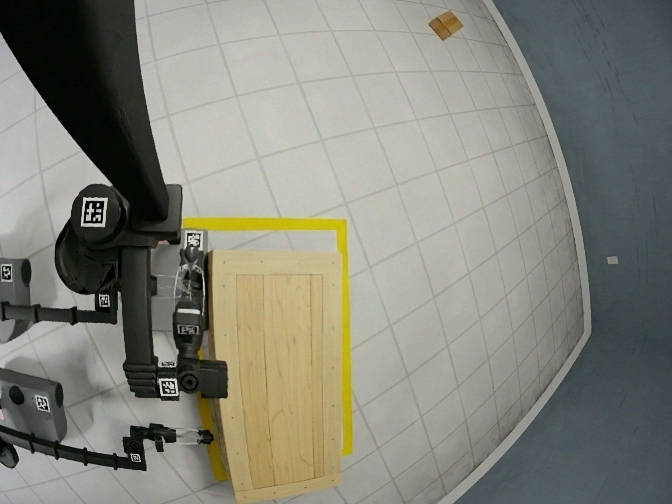

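Emit:
execute_actions:
  actions:
    - {"r1":{"joints":{"arm_m":0.415}},"r2":{"joints":{"arm_m":0.51}}}
  cameras: []

Emit:
execute_actions:
  actions:
    - {"r1":{"joints":{"arm_m":0.445},"contact_limits":{"arm_m":100}},"r2":{"joints":{"arm_m":0.52},"contact_limits":{"arm_m":100}},"r3":{"base":{"translate_m":0.04}}}
  cameras: []

Emit:
execute_actions:
  actions:
    - {"r1":{"joints":{"arm_m":0.3}},"r2":{"joints":{"arm_m":0.3}},"r3":{"base":{"translate_m":-0.12}}}
  cameras: ["r1_head_camera","r2_head_camera","r3_head_camera"]

Scene clock: 499.53 s.
r1.base_odometry: x=+0.237 y=-1.523 heading=+2.506 (m, m, rad; r1's odometry frame)
r1.turned_by_wheels: +0.000 (rad since the last result)
r1.turned_by_imu: +0.001 (rad since the last result)
r1.base_tilt: forward=-1.9 right=-0.4 (deg)
r1.lidar_m: 0.44 0.43 2.98 3.64 4.96 2.61 1.99 1.93 2.03 0.83 0.85 0.93
r1.head_depth_mm: 2351 2335 1896 1624 1404 1235 1097 / 2674 2303 1898 1613 1395 1226 1118 / 2871 2285 1358 1457 1406 1223 - / 2953 2259 1321 1334 1348 1217 - / 2895 2267 1305 1362 1371 1216 1096 / 2893 2256 1295 1331 1343 1206 1085 / 2858 2238 1230 1287 1244 1207 1090
r1.base_status: not commanded
r1.joint_positions: lift_m=+0.100 arm_m=+0.415 wrist_yaw_rad=-0.019 wrist_pitch_rad=-0.021 wrist_roll_rad=+0.018 gripper_m=+0.000 head_pan_rad=-1.567 head_tilt_rad=-0.993
r1.joint_status: all done
r1.motor_effort: left_wheel=+0(0) right_wheel=+0(0) lift_m=+19(19) arm_m=+3(4) wrist_yaw_rad=-2(1) wrist_pitch_rad=+8(8) wrist_roll_rad=+0(0) gripper_m=-2(2) head_pan_rad=-1(1) head_tilt_rad=-3(3) (%)
r1.hand_pose: x=-0.0262 y=-0.8153 z=+0.2094 quat_wxyz=(+0.701, +0.001, -0.713, -0.014) (m; r1's base frame)
r1.wrist_depth_mm: 152 155 161 166 172 180 186 / 156 160 167 173 179 186 192 / 160 165 171 178 184 192 200 / 164 169 176 182 190 198 206 / 169 174 181 187 197 205 212 / 174 180 185 - 204 213 223 / 179 186 194 200 209 220 389
r2.base_odometry: x=+0.527 y=-0.794 heading=+2.005 (m, m, rad; r2's odometry frame)
r2.turned_by_wheels: +0.000 (rad since the last result)
r2.turned_by_imu: -0.001 (rad since the last result)
r2.base_tilt: forward=-1.2 right=+2.0 (deg)
r2.lidar_m: 2.39 2.36 2.56 3.55 4.94 2.98 0.43 0.44 0.96 0.80 3.76 2.98
r2.head_depth_mm: 2305 1391 1333 1521 1377 1252 1085 / 2305 1333 1337 1526 1371 1245 1160 / 2268 1001 1348 1500 1363 1238 - / 2236 871 1314 1305 1355 1245 - / 2220 797 1285 1325 1348 1229 1123 / 2075 849 1654 1477 1330 1217 1117 / 2159 1868 1647 1477 1320 1207 1107
r2.base_status: not commanded
r2.joint_positions: lift_m=+0.150 arm_m=+0.510 wrist_yaw_rad=-0.038 wrist_pitch_rad=-0.001 wrist_roll_rad=-0.019 gripper_m=+0.000 head_pan_rad=-1.570 head_tilt_rad=-0.994
r2.joint_status: all done
r2.motor_effort: left_wheel=-1(1) right_wheel=+0(1) lift_m=+41(41) arm_m=+5(4) wrist_yaw_rad=-1(2) wrist_pitch_rad=+7(7) wrist_roll_rad=+0(0) gripper_m=-2(2) head_pan_rad=+0(0) head_tilt_rad=-2(2) (%)
r2.hand_pose: x=-0.0312 y=-0.9107 z=+0.2641 quat_wxyz=(+0.714, -0.013, -0.700, -0.014) (m; r2's base frame)
r2.wrist_depth_mm: - - - - 170 168 167 / - 176 173 173 172 172 172 / - 182 179 178 178 177 177 / - - 184 184 183 182 183 / - - 190 190 190 189 188 / 742 673 196 - 195 194 194 / 555 529 203 201 202 201 200
r3.base_odometry: x=-1.469 y=-4.350 heading=-1.927 (m, m, rad; r3's odometry frame)
r3.turned_by_wheels: +0.000 (rad since the last result)
r3.turned_by_imu: +0.000 (rad since the last result)
r3.base_tilt: forward=-0.7 right=+1.2 (deg)
r3.lidar_m: - - 3.47 2.76 2.73 2.92 0.84 0.86 2.61 0.20 0.15 -
r3.head_depth_mm: 1852 1669 1518 1397 910 842 - / 1858 1678 1519 1396 905 842 - / 1863 1682 1524 1398 913 845 - / 1879 1682 1538 1406 913 847 - / 1860 1681 1538 1404 1278 1178 - / 1886 1691 1546 1410 1301 1210 1139 / 1897 1694 1538 1410 1311 1213 1137
r3.base_status: not commanded
r3.joint_positions: lift_m=+0.500 arm_m=+0.001 wrist_yaw_rad=+3.074 wrist_pitch_rad=-0.418 wrist_roll_rad=+0.020 gripper_m=+0.000 head_pan_rad=-0.001 head_tilt_rad=-1.082
r3.joint_status: not commanded
r3.on_its_own: left_wheel is at rest, and its effort (+49) is outside its rest range (-18 to +18); right_wheel is at rest, and its effort (+47) is outside its rest range (-18 to +18)
r3.motor_effort: left_wheel=+49(49) right_wheel=+47(47) lift_m=+30(30) arm_m=+0(0) wrist_yaw_rad=+0(0) wrist_pitch_rad=+6(6) wrist_roll_rad=+0(0) gripper_m=-2(3) head_pan_rad=+0(0) head_tilt_rad=-5(4) (%)
r3.hand_pose: x=-0.0061 y=+0.0781 z=+0.5126 quat_wxyz=(+0.172, +0.703, +0.122, +0.680) (m; r3's base frame)
r3.wrist_depth_mm: - - - - - - - / - - - - - - - / - - - - - - - / - - - - - - - / 901 900 918 - 905 936 915 / 757 752 760 - 766 779 781 / 660 666 649 640 666 666 659
pictures: none
No camera images: the call's "cameras" was empty. Leave "cameras" out to get every camera's image.

Scene clock: 501.87 s.
r1.base_odometry: x=+0.237 y=-1.523 heading=+2.506 (m, m, rad; r1's odometry frame)
r1.turned_by_wheels: +0.000 (rad since the last result)
r1.turned_by_imu: -0.001 (rad since the last result)
r1.base_tilt: forward=-2.0 right=-0.3 (deg)
r1.lidar_m: 0.44 0.43 2.98 3.65 4.95 2.62 1.99 1.94 2.03 0.84 0.86 0.93
r1.head_depth_mm: 2332 2330 1898 1618 1392 1230 1098 / 2668 2310 1882 1598 1388 1228 1114 / 2872 2280 1351 1463 1406 1227 - / 2915 2290 1313 1362 1364 1224 - / 2920 2263 1306 1371 1383 1223 1090 / 2878 2244 1311 1334 1352 1216 1081 / 2843 2230 1239 1297 1238 1208 1088
r1.base_status: not commanded
r1.joint_positions: lift_m=+0.100 arm_m=+0.422 wrist_yaw_rad=-0.011 wrist_pitch_rad=-0.022 wrist_roll_rad=+0.018 gripper_m=+0.000 head_pan_rad=-1.567 head_tilt_rad=-0.993
r1.joint_status: arm_m contact_stop (moved +0.008 of +0.030)
r1.on_its_own: arm_m is slack since a contact_stop, until your next command for it (your +0.445 is given up)
r1.motor_effort: left_wheel=+2(9) right_wheel=-4(19) lift_m=+18(19) arm_m=+1(56) wrist_yaw_rad=-10(11) wrist_pitch_rad=+9(16) wrist_roll_rad=+0(0) gripper_m=-3(7) head_pan_rad=-1(1) head_tilt_rad=-2(3) (%)
r1.contact_limits: arm_m 55 (drawing in: default 24, maximum 39; extending or still: default 34, maximum 55)
r1.hand_pose: x=-0.0243 y=-0.8230 z=+0.2092 quat_wxyz=(+0.701, +0.004, -0.713, -0.012) (m; r1's base frame)
r1.wrist_depth_mm: 150 154 159 165 169 175 183 / 154 158 163 169 175 182 189 / 158 163 168 174 180 188 196 / 163 167 174 180 187 195 202 / 168 173 178 185 192 203 209 / 172 177 183 - 200 209 217 / 177 183 192 198 206 216 227
r2.base_odometry: x=+0.527 y=-0.794 heading=+2.005 (m, m, rad; r2's odometry frame)
r2.turned_by_wheels: +0.000 (rad since the last result)
r2.turned_by_imu: -0.001 (rad since the last result)
r2.base_tilt: forward=-1.2 right=+1.7 (deg)
r2.lidar_m: 2.38 2.37 2.56 3.56 4.94 2.98 0.43 0.44 0.96 0.81 3.76 3.00
r2.head_depth_mm: 2324 1394 1351 1510 1378 1253 1081 / 2320 1324 1347 1529 1381 1247 1159 / 2269 894 1355 1499 1371 1238 - / 2237 876 1320 1315 1355 1243 - / 2179 797 1295 1325 1346 1225 1128 / 2078 1777 1653 1482 1344 1217 1118 / 2185 1872 1650 1467 1333 1211 1110
r2.base_status: not commanded
r2.joint_positions: lift_m=+0.150 arm_m=+0.517 wrist_yaw_rad=-0.041 wrist_pitch_rad=-0.004 wrist_roll_rad=-0.019 gripper_m=+0.000 head_pan_rad=-1.570 head_tilt_rad=-0.994
r2.joint_status: all done
r2.on_its_own: arm_m is at rest, and its effort (+30) is outside its rest range (-14 to +14)
r2.motor_effort: left_wheel=-3(3) right_wheel=+2(1) lift_m=+41(41) arm_m=+30(44) wrist_yaw_rad=+0(2) wrist_pitch_rad=+9(10) wrist_roll_rad=+0(0) gripper_m=-4(5) head_pan_rad=+0(0) head_tilt_rad=-2(2) (%)
r2.contact_limits: arm_m 64 (drawing in: default 28, maximum 46; extending or still: default 40, maximum 64)
r2.hand_pose: x=-0.0319 y=-0.9182 z=+0.2632 quat_wxyz=(+0.714, -0.012, -0.700, -0.016) (m; r2's base frame)
r2.wrist_depth_mm: - - - 167 166 165 164 / - 173 171 170 169 169 169 / - 178 175 175 174 174 173 / - - 181 182 181 180 179 / - 979 187 187 186 185 185 / 725 672 193 194 193 193 191 / 548 525 200 200 199 199 198
r3.base_odometry: x=-1.483 y=-4.387 heading=-1.926 (m, m, rad; r3's odometry frame)
r3.turned_by_wheels: +0.001 (rad since the last result)
r3.turned_by_imu: +0.001 (rad since the last result)
r3.base_tilt: forward=-0.7 right=+1.2 (deg)
r3.lidar_m: - - 3.49 2.76 2.73 2.92 0.85 0.87 2.60 0.20 0.15 -
r3.head_depth_mm: 1859 1668 1524 1384 905 841 - / 1854 1676 1516 1400 908 842 - / 1853 1682 1521 1392 913 845 - / 1855 1671 1529 1413 912 848 - / 1864 1703 1536 1406 1287 1178 - / 1880 1695 1531 1416 1300 1207 1143 / 1895 1706 1546 1407 1307 1212 1134
r3.base_status: translate_m off_target (by the wheels' count: +0.0398 of +0.0400)
r3.joint_positions: lift_m=+0.500 arm_m=+0.001 wrist_yaw_rad=+3.074 wrist_pitch_rad=-0.418 wrist_roll_rad=+0.020 gripper_m=+0.000 head_pan_rad=-0.001 head_tilt_rad=-1.082
r3.joint_status: not commanded
r3.on_its_own: left_wheel is at rest, and its effort (+41) is outside its rest range (-18 to +18); right_wheel is at rest, and its effort (+20) is outside its rest range (-18 to +18)
r3.motor_effort: left_wheel=+41(56) right_wheel=+20(93) lift_m=+30(30) arm_m=+0(0) wrist_yaw_rad=-1(0) wrist_pitch_rad=+6(6) wrist_roll_rad=+0(0) gripper_m=-3(3) head_pan_rad=+1(1) head_tilt_rad=-6(5) (%)
r3.hand_pose: x=-0.0061 y=+0.0781 z=+0.5126 quat_wxyz=(+0.172, +0.703, +0.122, +0.680) (m; r3's base frame)
r3.wrist_depth_mm: - - - - - - - / - - - - - - - / - - - - - - - / - - - - - - - / 923 893 913 - 916 923 923 / 783 783 754 - 775 779 750 / 670 669 669 676 666 681 675
pictures: none
No camera images: the call's "cameras" was empty. Leave "cameras" out to get every camera's image.

not run: a stop came earlier in this reply.


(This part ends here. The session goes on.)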